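# Place long carton flat, centered between two short cartons

## Task

Lay the long carton flat in the space between the two short cartons, centered in that space and with the same face up as it had originally; leave both short cartons as they were, make sure the result holds without the robot supporting anything, then release and move the tool away.

## Robot and tools

ROBOT. One six-joint arm with a suction tool, no fingers. Joints from base outward: waist, shoulder, elbow, forearm roll, wrist pitch, wrist roll. The controlled point is the cup point, the center of the rims of four suction cups. The cups point along the cup point's +z axis. Cups sit at x = -35 and +35 mm and at y = -70 mm (channel a) and +70 mm (channel b) in the cup point's own axes; the tool reaches 148 mm each way along that y axis.

FRAME. All poses are in the scene frame: origin on the table top under the arm base, +z up, +y to the left when looking along +x. Positions are in metres; orientations are unit quaternions written w first (qw, qx, qy, qz). The reported position can be slightly off, more so at long reach.

ROW FORMAT. Every command row is one flat list of 9 numbers: x, y, z, qw, qx, qy, qz, suction_a, suction_b. The first seven are an absolute target pose for the cup point, not an offset. suction_a and suction_b run from -1 to 1: +1 is full vacuum (about 75 kPa below ambient), a smaller positive value is that fraction, and 0.01 or less switches the channel off. A channel keeps its last setting. To hold an orientation, repeat the intended quaternion in every row rather than copying the possibly drifted one from the last result.

execute_actions. Argument "actions" is a list with zero or one item. Empty list: just returns the current state. An action item {"rows": [...], "steps": n} gives 1 to 15 rows and up to 15 control steps of 1/30 s (default 15); one row per step, the last row repeated if rows run out. A wait item {"steps": n} (up to 300) sends nothing and returns once n steps have passed since the previous result, with reply time included. Optional "pictures": true/false. A target more than 0.6 m from the last reported position along any cup-point axis gets the call refused, and then nothing is sent. Each step, the commanded pose is clipped to within 70 mm and 16 degrees of the measured pose, so a far target needs several actions; after an action ends the arm continues only toward the last clipped pose. Position has priority over orientation.

move. Argument "target": one 9-number row (absolute pose plus suction values, the suction sent at the start). Optional "speed" in m/s, 0.002 to 0.5, default 0.25; turning rate is capped at twice that in rad/s. The path is straight, lasts 0.5 to 10 s (cut short at 10 s), and does not avoid obstacles. The arm may lag, stray, or overshoot the speed. The result adds a move: line: done (at rest near target), or off_target, moving, held, fault; plus limits (paced = pose clipped; held = a check blocked some steps, after which the arm may jump faster) and the distance from the target.

wait. Argument "seconds", 0 to 10; the robot gets nothing new and keeps driving toward its last clipped pose.

zoom_image. Arguments "camera" (cam_high, cam_low or cam_wrist) and "region" [x0, y0, x1, y1] in image pixels, top-left origin, at most 504 by 504. Images are 896x504. Calibration data per camera is supplied; fixed cameras may be off by a couple of degrees and several mm.

finished_scene. Argument "scene": the number of the current scene. Irreversible; the result reports success. Call it only after the carton is released and the tool is clear.

RESULT LINES. The state line gives cup point position, quaternion and velocities. "pose unreachable" and HELD mark steps the clearance check changed or blocked (a mount under the base counts as arm). "Hand target" shows the pose now being driven toward. suction_measured_a/b show vacuum reached; near 0 means no seal. On an airtight face it settles up to 0.17 under the command (0.27 with both on); leaks lower it. part_present_a/b switch to 1 at 0.54 and back to 0 below 0.49. Joint torques and Flange force are noisy; flange force includes carried weight and may say "no reading". MOTOR HOT warns of overheating before a brake stop.

GRIPPING. Press both cups of a channel fully onto a smooth flat face, away from edges, seams and holes. A channel whose cup covers nothing steals all pump flow from the other, so only switch on channels whose cups are both on the carton. Under vacuum cups shorten, so the load sits up to about 12 mm nearer the tool. To release, lower the carton onto its support, set both channels to 0, then lift at least 15 mm. A cup sealed to the table pins the tool; turn that channel off.

CAUTIONS. The arm is stiff: commanding even slightly past a firm contact, or moving fast into it, can trigger a fault (contact torque at a joint load limit, or 144 N outside force), which stops the arm for 10 s and cancels the rest of the call. Approach contacts slowly and aim at the contact height, not below. Do not knock cartons off the table, drop or slam them, or shove the short cartons. Something may occasionally nudge a loose object, so check images before finishing. Simulation time keeps running while you compose replies.

Each tool is called after ">>>" in YAML: its name, and indented under it one key for each argument.

## Session

>>> execute_actions:
  actions: []

Scene clock: 0.00 s of 6000.00 s.
end_effector_position=(+0.6524, -0.0117, +0.4917) suction_measured_a=0.00 part_present_a=0 suction_measured_b=0.00 part_present_b=0 end_effector_quat_wxyz=(-0.003, +0.713, +0.701, -0.002) end_effector_velocity=(-0.000, +0.001, -0.001) end_effector_angular_velocity=(+0.001, +0.001, +0.001)
Joint positions: [-0.051  0.151  1.527  0.001  1.464  1.517]
Joint velocities: [ 0.001 -0.     0.001  0.001 -0.    -0.   ]
Joint torques (N m, as the joint torque sensors report them, + toward a larger angle): no reading
Flange force (N, the push that the arm receives, along the end effector's own x y z axes): no reading
Hand target: +0.652, -0.012, +0.492; -0.003, +0.713, +0.701, -0.002

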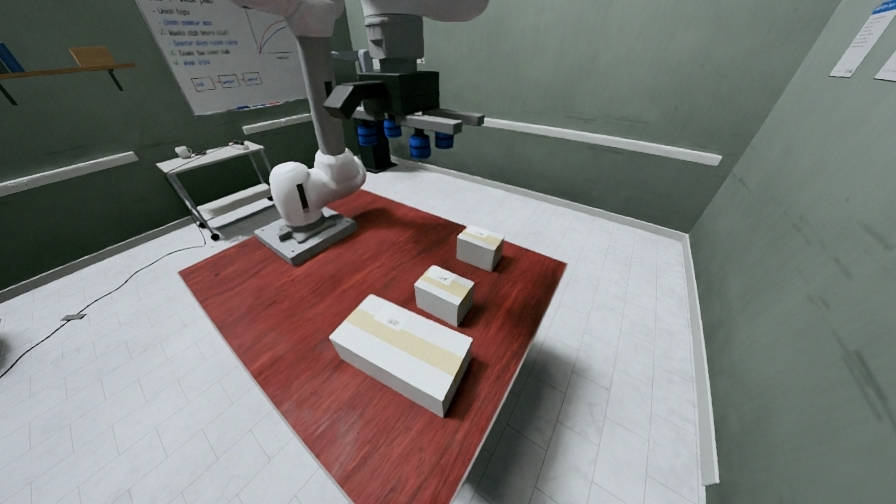

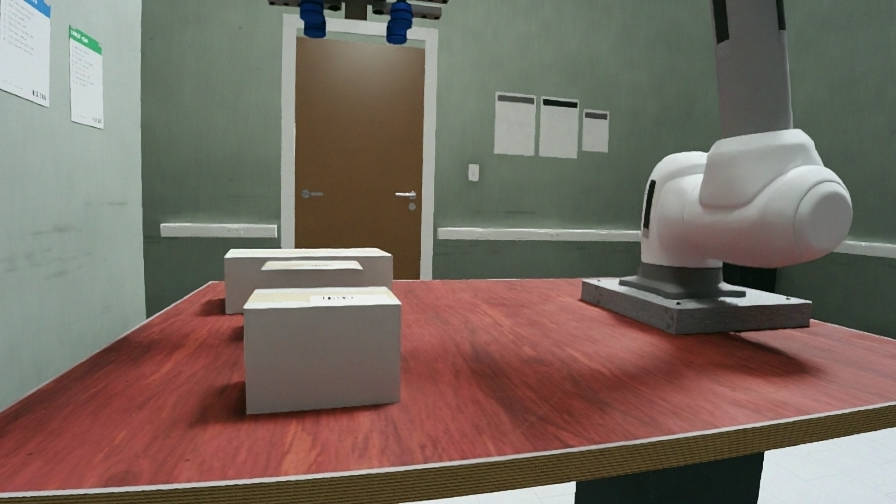

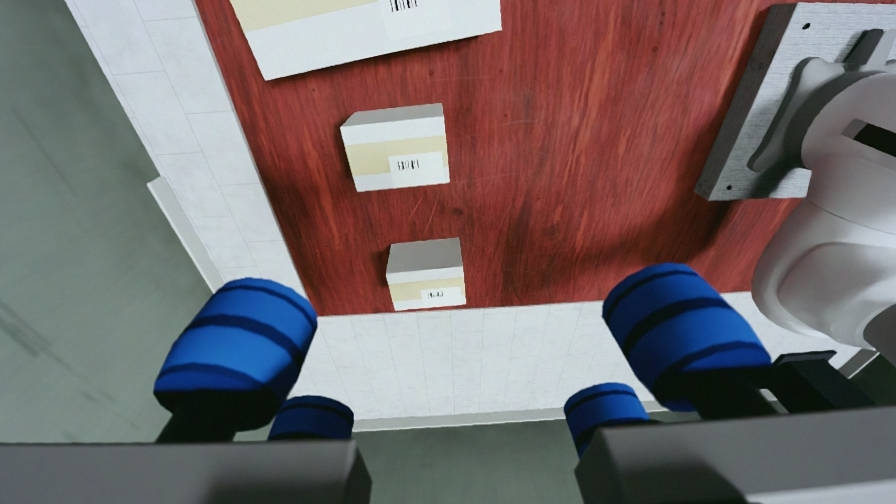

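>>> zoom_image:
  camera: "cam_high"
  region: [320, 215, 520, 425]

>>> zoom_image:
  camera: "cam_wrist"
  region: [220, 0, 520, 320]

>>> zoom_image:
  camera: "cam_low"
  region: [210, 240, 420, 420]

Region (320, 215, 520, 425) of cam_high's 896x504 image, scaled by 2.400, with more detail than that image has; it fills the left 480 columns of this view, and the rest is white.

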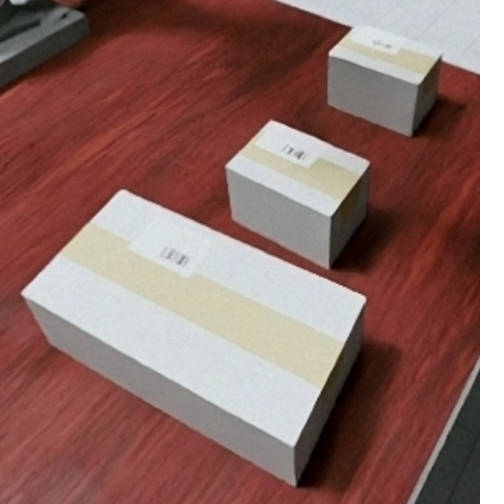

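Region (220, 0, 520, 320) of cam_wrist's 896x504 image, scaled by 1.575, with more detail than that image has; it fills the left 472 columns of this view, and the rest is white.

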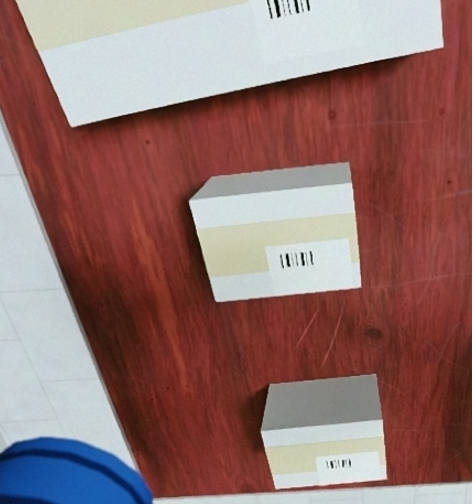

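Region (210, 240, 420, 420) of cam_low's 896x504 image, scaled by 2.400, with more detail than that image has; it fills the top 432 rows of this view, and the rest is white.

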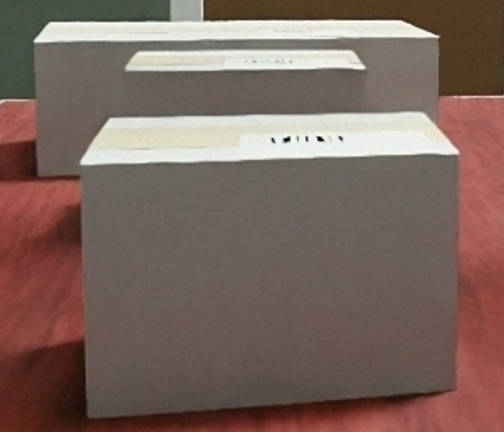

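>>> zoom_image:
  camera: "cam_wrist"
  region: [335, 160, 485, 290]

>>> zoom_image:
  camera: "cam_high"
  region: [322, 285, 482, 425]

Region (335, 160, 485, 290) of cam_wrist's 896x504 image, scaled by 3.360, with more detail than that image has; it fills the top 437 rows of this view, and the rest is white.

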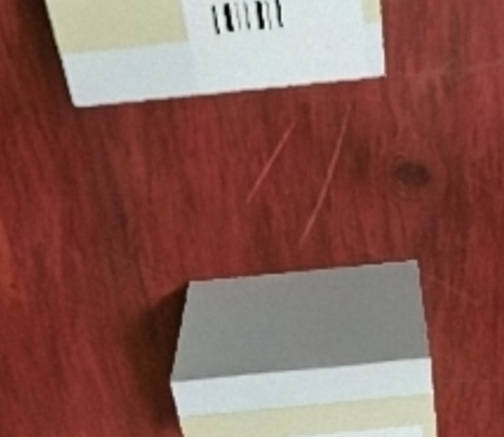

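Region (322, 285, 482, 425) of cam_high's 896x504 image, scaled by 3.150, with more detail than that image has; it fills the top 441 rows of this view, and the rest is white.

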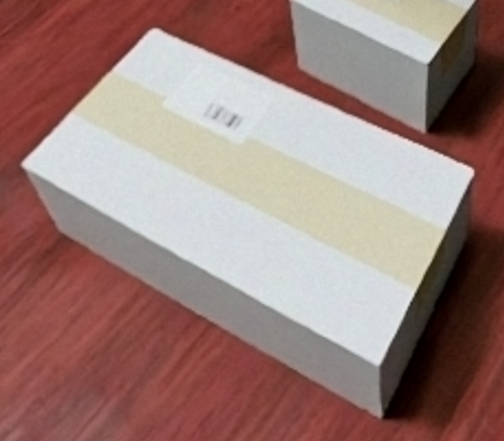

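>>> move:
  target: [0.741, -0.195, 0.17, 0, 0.6547, 0.7559, 0, 0, 0]
  speed: 0.3

Scene clock: 37.77 s of 6000.00 s.
end_effector_position=(+0.7416, -0.1948, +0.1700) suction_measured_a=0.00 part_present_a=0 suction_measured_b=0.00 part_present_b=0 end_effector_quat_wxyz=(+0.000, +0.655, +0.756, +0.000) end_effector_velocity=(+0.000, -0.000, +0.000) end_effector_angular_velocity=(+0.000, -0.001, +0.000)
Joint positions: [-0.283  0.503  1.658  0.001  0.974  1.125]
Joint velocities: [-0.    -0.     0.     0.    -0.001 -0.001]
Joint torques (N m, as the joint torque sensors report them, + toward a larger angle): [  1.66 -82.08 -38.23   3.54   1.21  -0.27]
Flange force (N, the push that the arm receives, along the end effector's own x y z axes): [3.7 -13.1 -5.9]
Hand target: +0.742, -0.195, +0.170; +0.000, +0.655, +0.756, +0.000
Off the commanded pose: 0.001 m, 0 deg.
After step 90, 33.13 s passed at rest.
move: done
camera_calibration (this result's frames):
cam_wrist: T_world_to_cam=[[-0.990933, -0.13167, 0.0267311, 0.713756], [-0.094237, 0.822953, 0.560238, 0.191283], [-0.095765, 0.55264, -0.8279, 0.4529], [0, 0, 0, 1]] pos_world=[0.768683, -0.313727, 0.248713]

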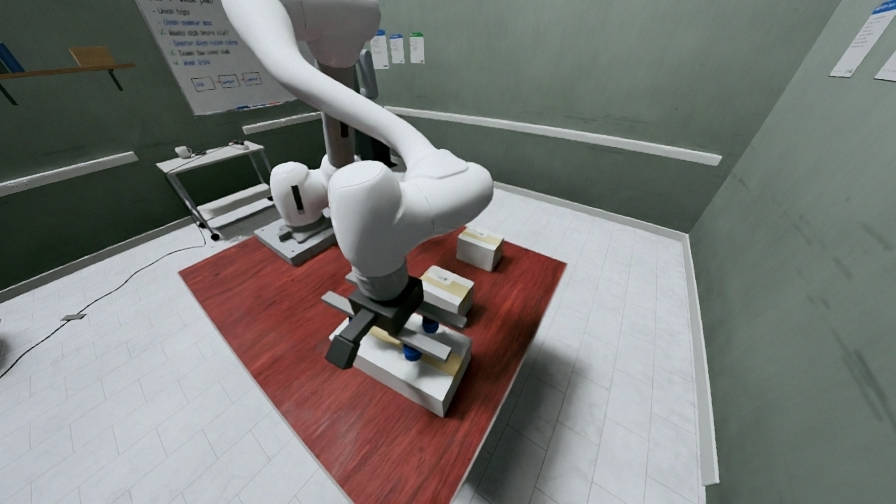

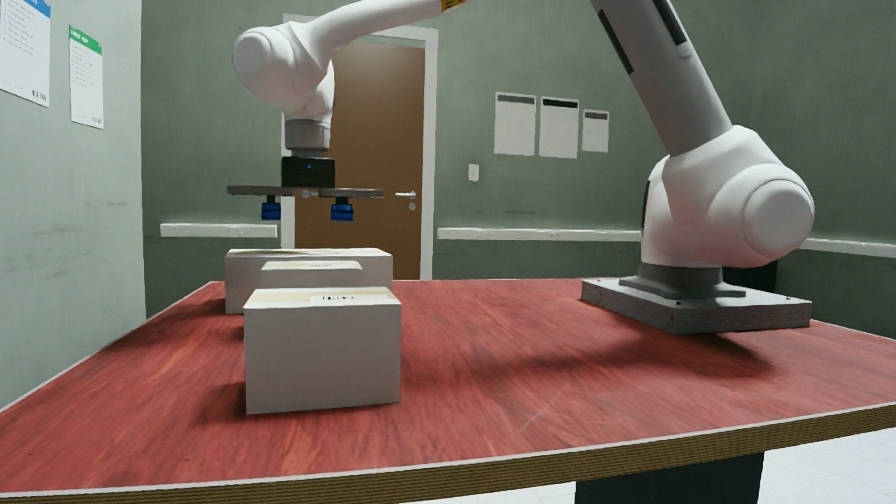

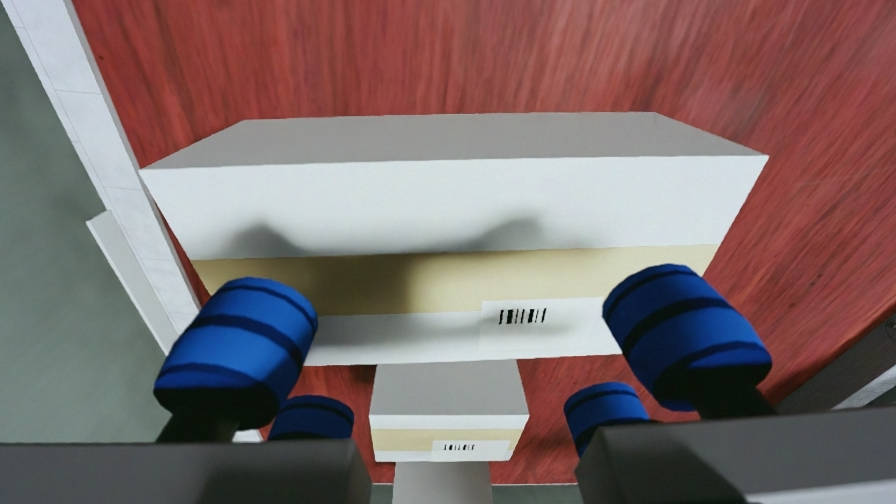

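>>> move:
  target: [0.742, -0.195, 0.118, 0, 0.6540, 0.7565, 0, 0, 0]
  speed: 0.12

>>> zoom_image:
  camera: "cam_low"
  region: [220, 200, 400, 280]

Scene clock: 49.33 s of 6000.00 s.
end_effector_position=(+0.7419, -0.1950, +0.1179) suction_measured_a=0.00 part_present_a=0 suction_measured_b=0.00 part_present_b=0 end_effector_quat_wxyz=(-0.000, +0.654, +0.756, -0.000) end_effector_velocity=(-0.001, -0.000, +0.000) end_effector_angular_velocity=(+0.000, +0.001, -0.001)
Joint positions: [-0.283  0.554  1.687  0.     0.894  1.123]
Joint velocities: [-0.001 -0.     0.001  0.     0.001  0.   ]
Joint torques (N m, as the joint torque sensors report them, + toward a larger angle): [  3.36 -83.44 -34.95   3.18   0.98   0.49]
Flange force (N, the push that the arm receives, along the end effector's own x y z axes): [-0.3 -12.8 -7.7]
Hand target: +0.742, -0.195, +0.118; +0.000, +0.654, +0.756, -0.000
Off the commanded pose: 0.000 m, 0 deg.
After step 90, 7.83 s passed at rest.
move: done
camera_calibration (this result's frames):
cam_wrist: T_world_to_cam=[[-0.990632, -0.133826, 0.0271701, 0.714727], [-0.095788, 0.822794, 0.560209, 0.221796], [-0.0973261, 0.552359, -0.827906, 0.411017], [0, 0, 0, 1]] pos_world=[0.76928, -0.313872, 0.196612]

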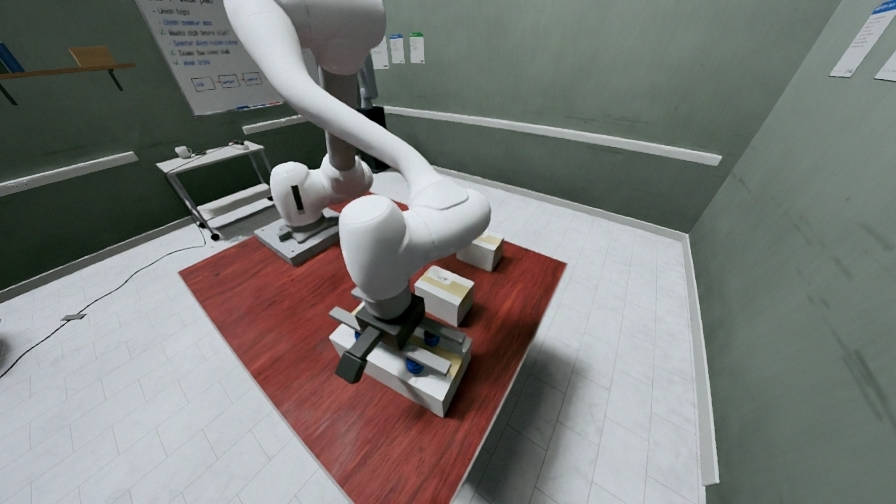

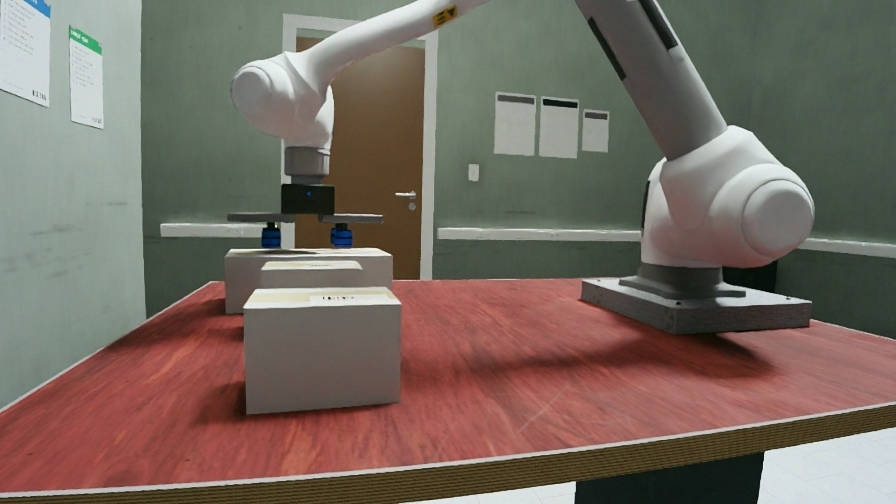

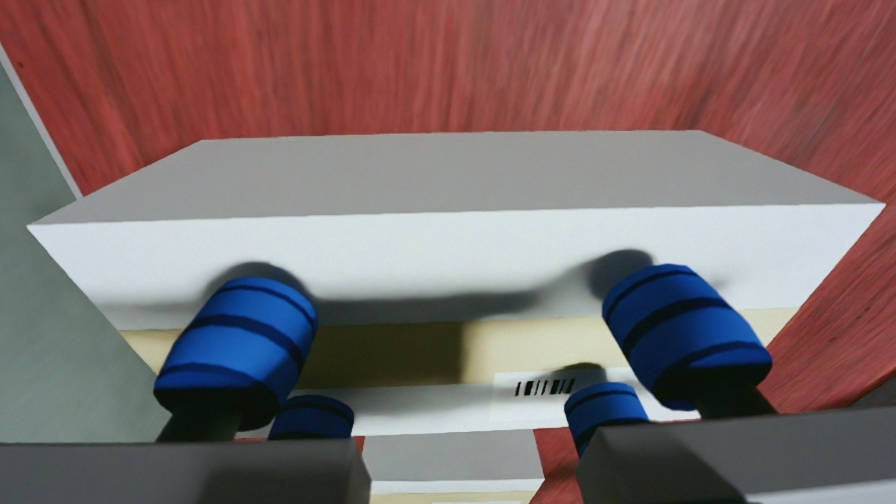

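Region (220, 200, 400, 280) of cam_low's 896x504 image, scaled by 2.800, with more detail than that image has.

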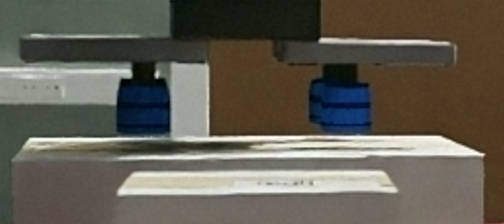

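>>> move:
  target: [0.742, -0.195, 0.100, 0, 0.6540, 0.7565, 0, 1, 1]
  speed: 0.02

Scene clock: 52.20 s of 6000.00 s.
end_effector_position=(+0.7420, -0.1950, +0.0999) suction_measured_a=0.44 part_present_a=0 suction_measured_b=0.44 part_present_b=0 end_effector_quat_wxyz=(-0.000, +0.654, +0.756, -0.000) end_effector_velocity=(+0.001, -0.000, +0.000) end_effector_angular_velocity=(-0.001, -0.002, +0.000)
Joint positions: [-0.283  0.573  1.696  0.001  0.867  1.123]
Joint velocities: [ 0.    -0.    -0.001 -0.    -0.002 -0.   ]
Joint torques (N m, as the joint torque sensors report them, + toward a larger angle): [ -0.63 -97.84 -41.79   3.2    0.99   0.15]
Flange force (N, the push that the arm receives, along the end effector's own x y z axes): [6.1 -10.0 9.3]
Hand target: +0.742, -0.195, +0.100; +0.000, +0.654, +0.756, -0.000
Off the commanded pose: 0.000 m, 0 deg.
move: done
camera_calibration (this result's frames):
cam_wrist: T_world_to_cam=[[-0.990627, -0.13388, 0.027095, 0.715243], [-0.0958688, 0.822753, 0.560255, 0.231877], [-0.0972995, 0.552406, -0.827877, 0.396082], [0, 0, 0, 1]] pos_world=[0.769307, -0.313819, 0.178617]

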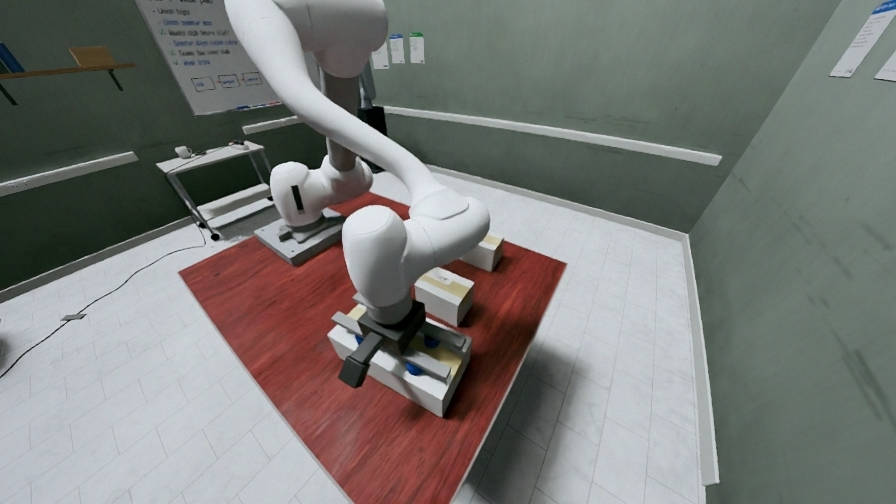

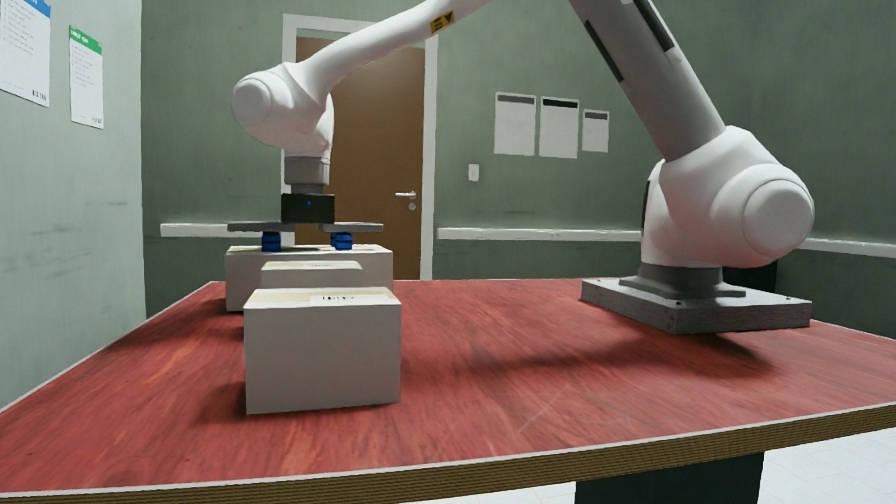

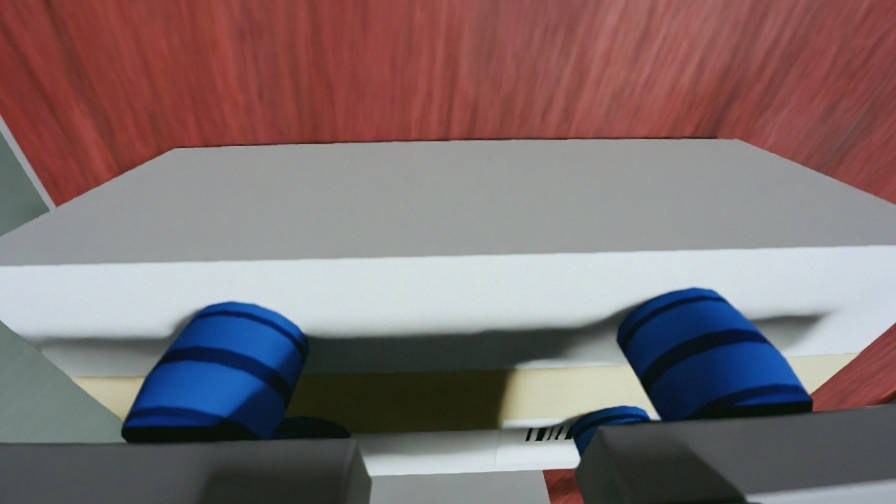

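>>> execute_actions:
  actions: []
  pictures: false

Scene clock: 52.97 s of 6000.00 s.
end_effector_position=(+0.7420, -0.1950, +0.0999) suction_measured_a=0.91 part_present_a=1 suction_measured_b=0.91 part_present_b=1 end_effector_quat_wxyz=(-0.000, +0.654, +0.756, -0.000) end_effector_velocity=(-0.000, +0.000, +0.000) end_effector_angular_velocity=(+0.000, +0.001, +0.000)
Joint positions: [-0.283  0.573  1.696  0.001  0.867  1.123]
Joint velocities: [-0.     0.    -0.001  0.     0.001 -0.   ]
Joint torques (N m, as the joint torque sensors report them, + toward a larger angle): [  -1.16 -101.66  -41.09    3.38    0.78    0.05]
Flange force (N, the push that the arm receives, along the end effector's own x y z axes): [3.5 -3.9 12.0]
Hand target: +0.742, -0.195, +0.100; +0.000, +0.654, +0.756, -0.000
Off the commanded pose: 0.000 m, 0 deg.
Steps of this call (steps 1 to 23: nothing new was sent). Readings (end_effector_position | what the end effector reports):
1: (+0.7420, -0.1950, +0.0999) | suction_measured_a=0.46 part_present_a=0 suction_measured_b=0.46 part_present_b=0
2: (+0.7420, -0.1950, +0.0999) | suction_measured_a=0.50 part_present_a=0 suction_measured_b=0.50 part_present_b=0
4: (+0.7420, -0.1950, +0.0999) | suction_measured_a=0.59 part_present_a=1 suction_measured_b=0.59 part_present_b=1
8: (+0.7420, -0.1950, +0.0999) | suction_measured_a=0.73 part_present_a=1 suction_measured_b=0.73 part_present_b=1
23: the state above

>>> move:
  target: [0.742, -0.195, 0.232, 0, 0.6540, 0.7565, 0, 1, 1]
  speed: 0.2

>>> move:
  target: [0.713, 0.1405, 0.232, 0, 0.6820, 0.7314, 0, 1, 1]
  speed: 0.25

Scene clock: 56.47 s of 6000.00 s.
end_effector_position=(+0.7419, -0.1949, +0.2322) suction_measured_a=0.96 part_present_a=1 suction_measured_b=0.96 part_present_b=1 end_effector_quat_wxyz=(+0.000, +0.654, +0.757, +0.000) end_effector_velocity=(-0.002, -0.001, -0.002) end_effector_angular_velocity=(+0.001, +0.003, -0.002)
Joint positions: [-0.283  0.451  1.61   0.001  1.073  1.123]
Joint velocities: [-0.002  0.001  0.002  0.     0.001  0.   ]
Joint torques (N m, as the joint torque sensors report them, + toward a larger angle): [ -0.82 -90.11 -48.91   3.73   0.83   0.42]
Flange force (N, the push that the arm receives, along the end effector's own x y z axes): [6.7 -15.3 10.2]
Hand target: +0.742, -0.195, +0.232; -0.000, +0.654, +0.757, +0.000
Off the commanded pose: 0.000 m, 0 deg.
move: done
camera_calibration (this result's frames):
cam_wrist: T_world_to_cam=[[-0.990623, -0.133996, 0.0266608, 0.711724], [-0.0962011, 0.822689, 0.560293, 0.157926], [-0.0970106, 0.552475, -0.827865, 0.505369], [0, 0, 0, 1]] pos_world=[0.76927, -0.313759, 0.310917]

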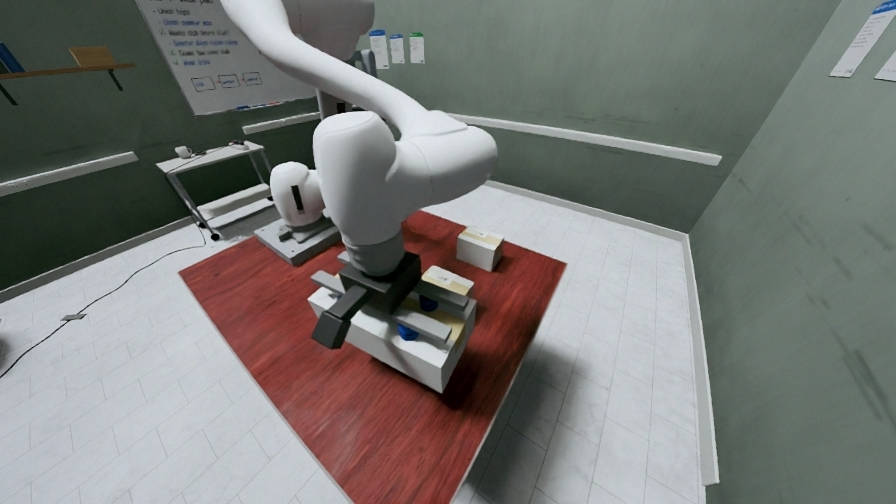

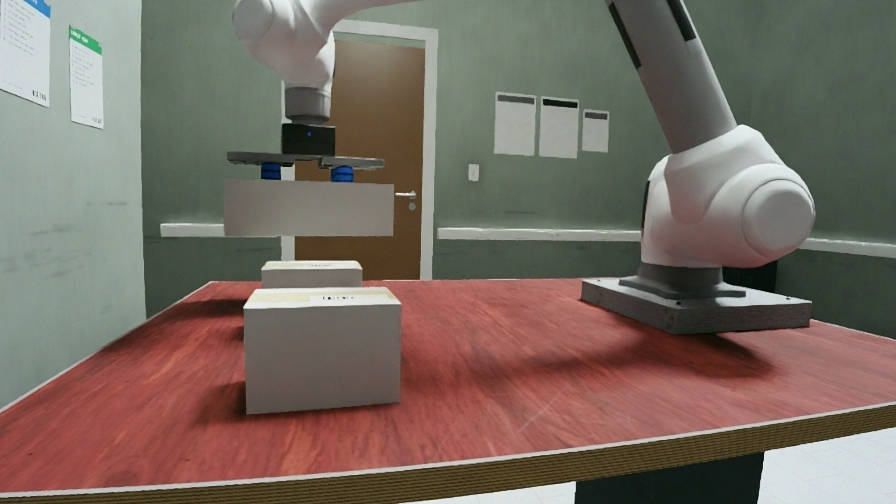

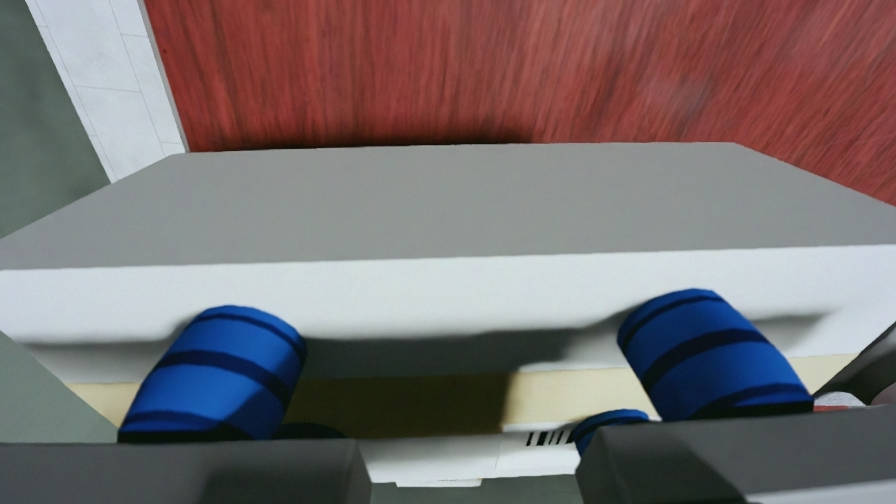

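Scene clock: 58.17 s of 6000.00 s.
end_effector_position=(+0.7123, +0.1403, +0.2320) suction_measured_a=0.96 part_present_a=1 suction_measured_b=0.96 part_present_b=1 end_effector_quat_wxyz=(+0.000, +0.682, +0.731, -0.000) end_effector_velocity=(-0.001, +0.001, -0.001) end_effector_angular_velocity=(+0.000, +0.003, +0.002)
Joint positions: [ 0.168  0.394  1.699 -0.003  1.043  1.651]
Joint velocities: [ 0.001  0.     0.002  0.     0.    -0.001]
Joint torques (N m, as the joint torque sensors report them, + toward a larger angle): [ -0.6  -83.09 -47.55   3.44   0.27  -0.17]
Flange force (N, the push that the arm receives, along the end effector's own x y z axes): [0.0 -15.3 8.6]
Hand target: +0.712, +0.140, +0.232; -0.000, +0.682, +0.731, -0.000
Off the commanded pose: 0.001 m, 0 deg.
move: done
camera_calibration (this result's frames):
cam_wrist: T_world_to_cam=[[-0.997883, -0.0590171, 0.0273257, 0.721816], [-0.033634, 0.827912, 0.559849, -0.165774], [-0.0556639, 0.557744, -0.828144, 0.287021], [0, 0, 0, 1]] pos_world=[0.730689, 0.0197614, 0.310779]

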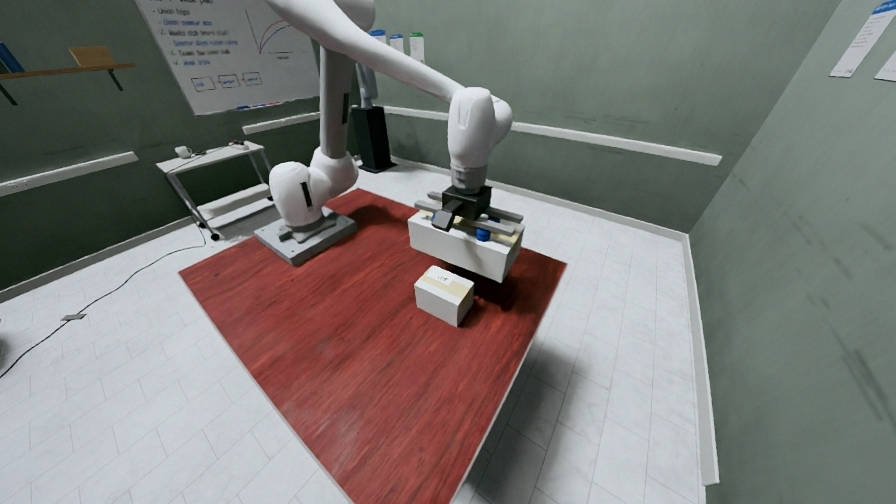

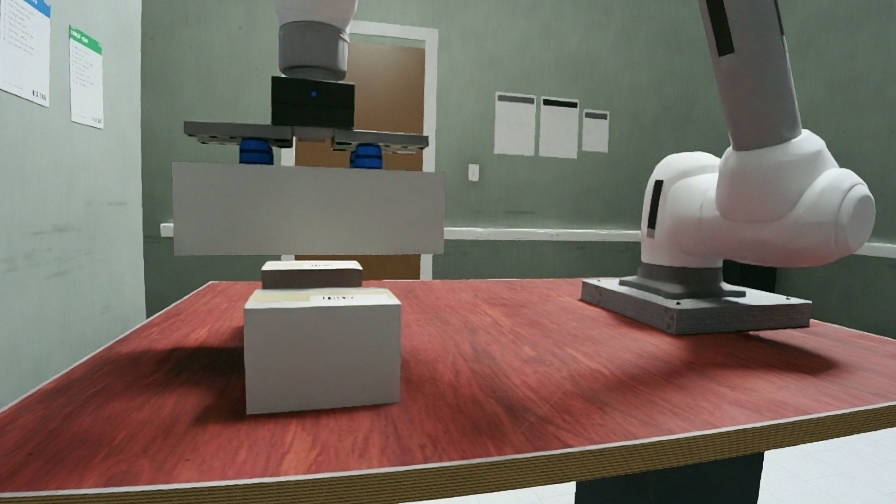

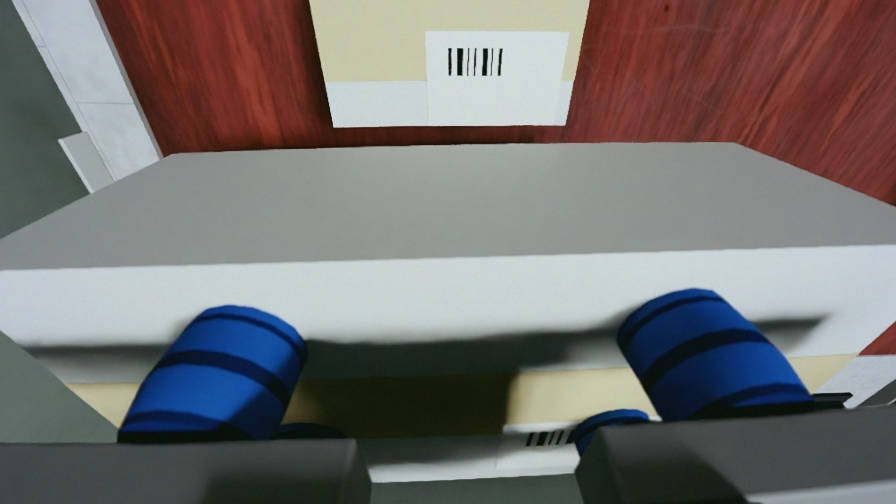

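>>> zoom_image:
  camera: "cam_wrist"
  region: [300, 60, 600, 180]

>>> zoom_image:
  camera: "cam_low"
  region: [160, 150, 460, 320]

Region (300, 60, 600, 180) of cam_wrist's 896x504 image, scaled by 1.680, with more detail than that image has; it fills the top 202 rows of this view, and the rest is white.

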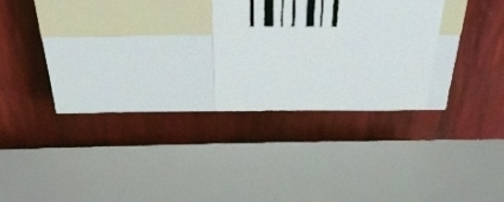

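Region (160, 150, 460, 320) of cam_low's 896x504 image, scaled by 1.680, with more detail than that image has; it fills the top 286 rows of this view, and the rest is white.

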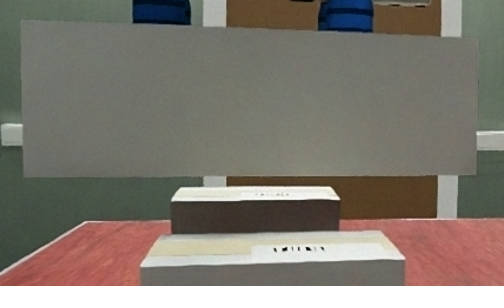

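>>> zoom_image:
  camera: "cam_high"
  region: [400, 190, 540, 335]

Region (400, 190, 540, 335) of cam_high's 896x504 image, scaled by 3.476, with more detail than that image has; it fills the left 487 columns of this view, and the rest is white.

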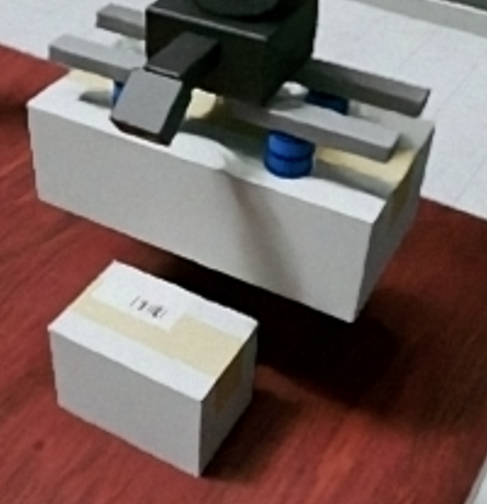

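>>> move:
  target: [0.710, 0.1455, 0.203, 0, 0.68391, 0.72957, 0, 1, 1]
  speed: 0.06

>>> zoom_image:
  camera: "cam_wrist"
  region: [290, 80, 610, 180]

>>> zoom_image:
  camera: "cam_low"
  region: [230, 250, 420, 320]

Scene clock: 86.23 s of 6000.00 s.
end_effector_position=(+0.7100, +0.1455, +0.2029) suction_measured_a=0.96 part_present_a=1 suction_measured_b=0.96 part_present_b=1 end_effector_quat_wxyz=(-0.000, +0.684, +0.730, -0.000) end_effector_velocity=(-0.000, +0.000, +0.000) end_effector_angular_velocity=(-0.000, -0.000, +0.000)
Joint positions: [ 0.175  0.418  1.725 -0.003  0.993  1.664]
Joint velocities: [ 0.001 -0.     0.    -0.    -0.     0.   ]
Joint torques (N m, as the joint torque sensors report them, + toward a larger angle): [ -3.63 -86.04 -46.83   3.32   0.45   0.48]
Flange force (N, the push that the arm receives, along the end effector's own x y z axes): [3.2 -14.4 9.4]
Hand target: +0.710, +0.145, +0.203; +0.000, +0.684, +0.730, -0.000
Off the commanded pose: 0.000 m, 0 deg.
move: done
camera_calibration (this result's frames):
cam_wrist: T_world_to_cam=[[-0.998187, -0.0537475, 0.0270897, 0.720061], [-0.0293717, 0.827836, 0.560201, -0.156978], [-0.0525352, 0.55839, -0.827913, 0.257526], [0, 0, 0, 1]] pos_world=[0.727674, 0.0248532, 0.281642]

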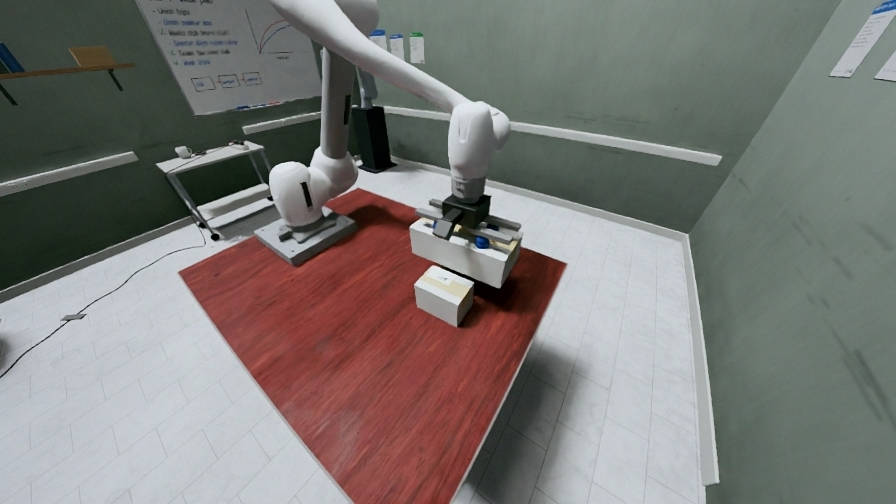

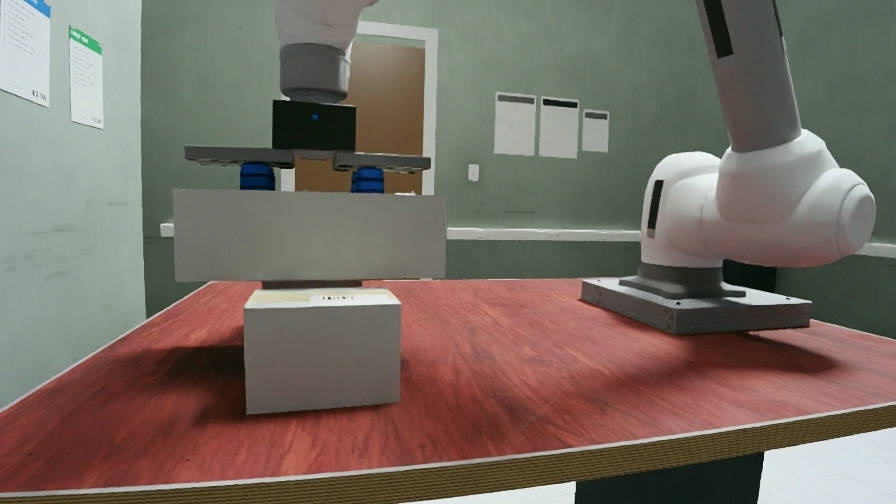

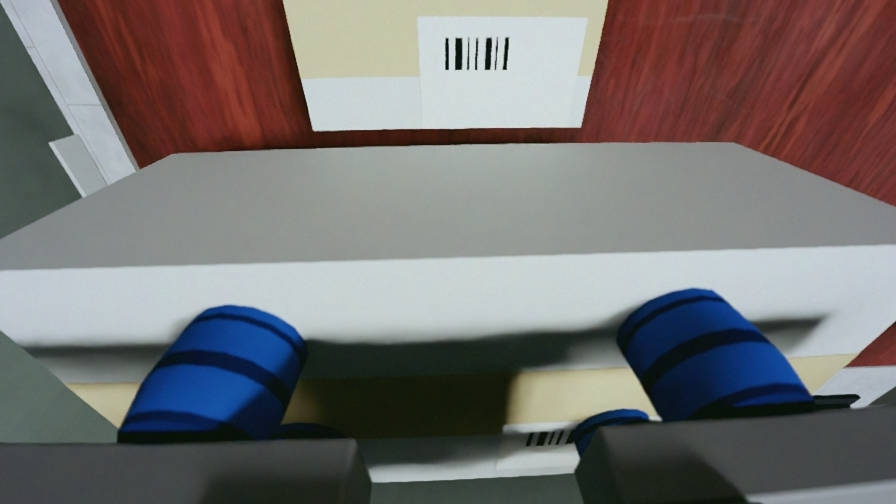

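Region (290, 80, 610, 180) of cam_wrist's 896x504 image, scaled by 1.575, with more detail than that image has; it fills the top 158 rows of this view, and the rest is white.

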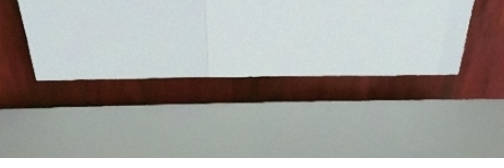

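Region (230, 250, 420, 320) of cam_low's 896x504 image, scaled by 2.653, with more detail than that image has; it fills the top 186 rows of this view, and the rest is white.

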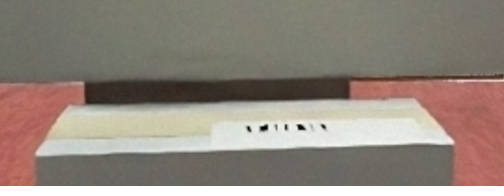

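>>> move:
  target: [0.710, 0.1462, 0.17, 0, 0.68391, 0.72957, 0, 1, 1]
  speed: 0.03

Scene clock: 90.90 s of 6000.00 s.
end_effector_position=(+0.7100, +0.1462, +0.1699) suction_measured_a=0.96 part_present_a=1 suction_measured_b=0.96 part_present_b=1 end_effector_quat_wxyz=(-0.000, +0.684, +0.730, -0.000) end_effector_velocity=(+0.001, +0.000, +0.001) end_effector_angular_velocity=(+0.000, -0.001, +0.001)
Joint positions: [ 0.176  0.448  1.748 -0.003  0.939  1.665]
Joint velocities: [ 0.     0.    -0.002  0.     0.001 -0.   ]
Joint torques (N m, as the joint torque sensors report them, + toward a larger angle): [  1.55 -89.11 -44.32   3.12   0.95   0.37]
Flange force (N, the push that the arm receives, along the end effector's own x y z axes): [-3.6 -9.4 11.0]
Hand target: +0.710, +0.146, +0.170; +0.000, +0.684, +0.730, -0.000
Off the commanded pose: 0.000 m, 0 deg.
move: done
camera_calibration (this result's frames):
cam_wrist: T_world_to_cam=[[-0.998187, -0.0537735, 0.0270365, 0.721023], [-0.0294248, 0.827852, 0.560174, -0.139044], [-0.0525048, 0.558363, -0.827934, 0.229825], [0, 0, 0, 1]] pos_world=[0.727691, 0.0255544, 0.248675]

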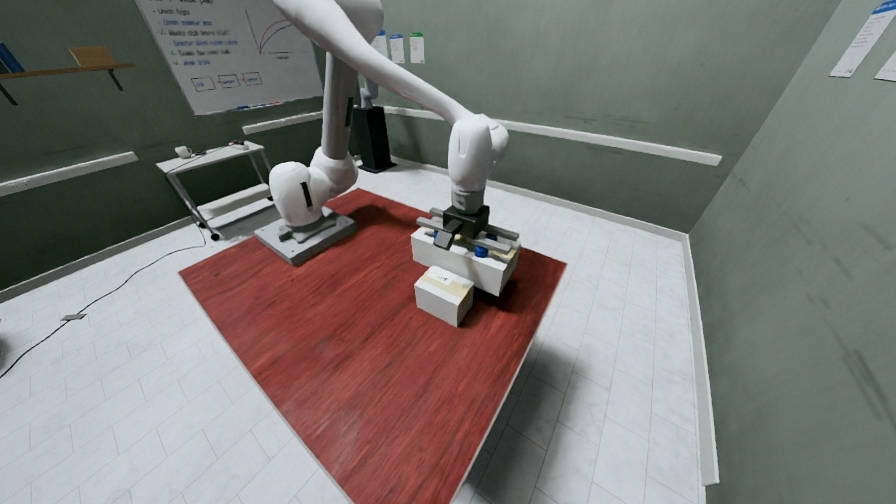

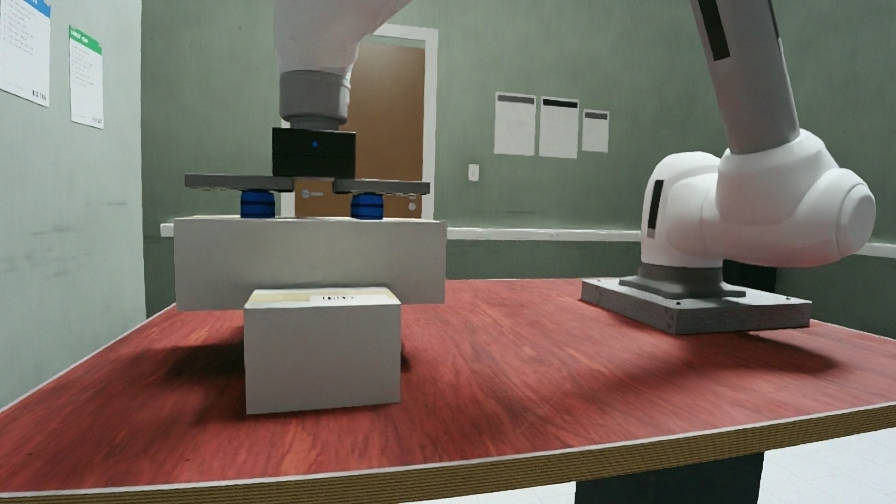

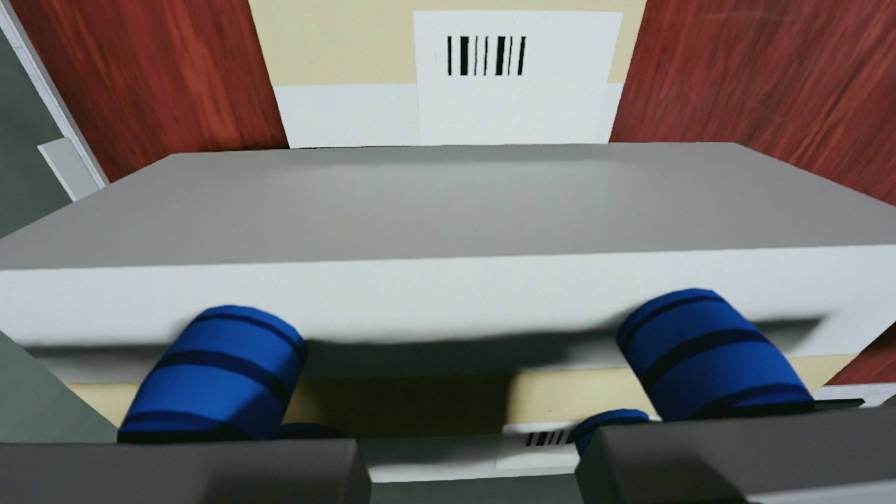

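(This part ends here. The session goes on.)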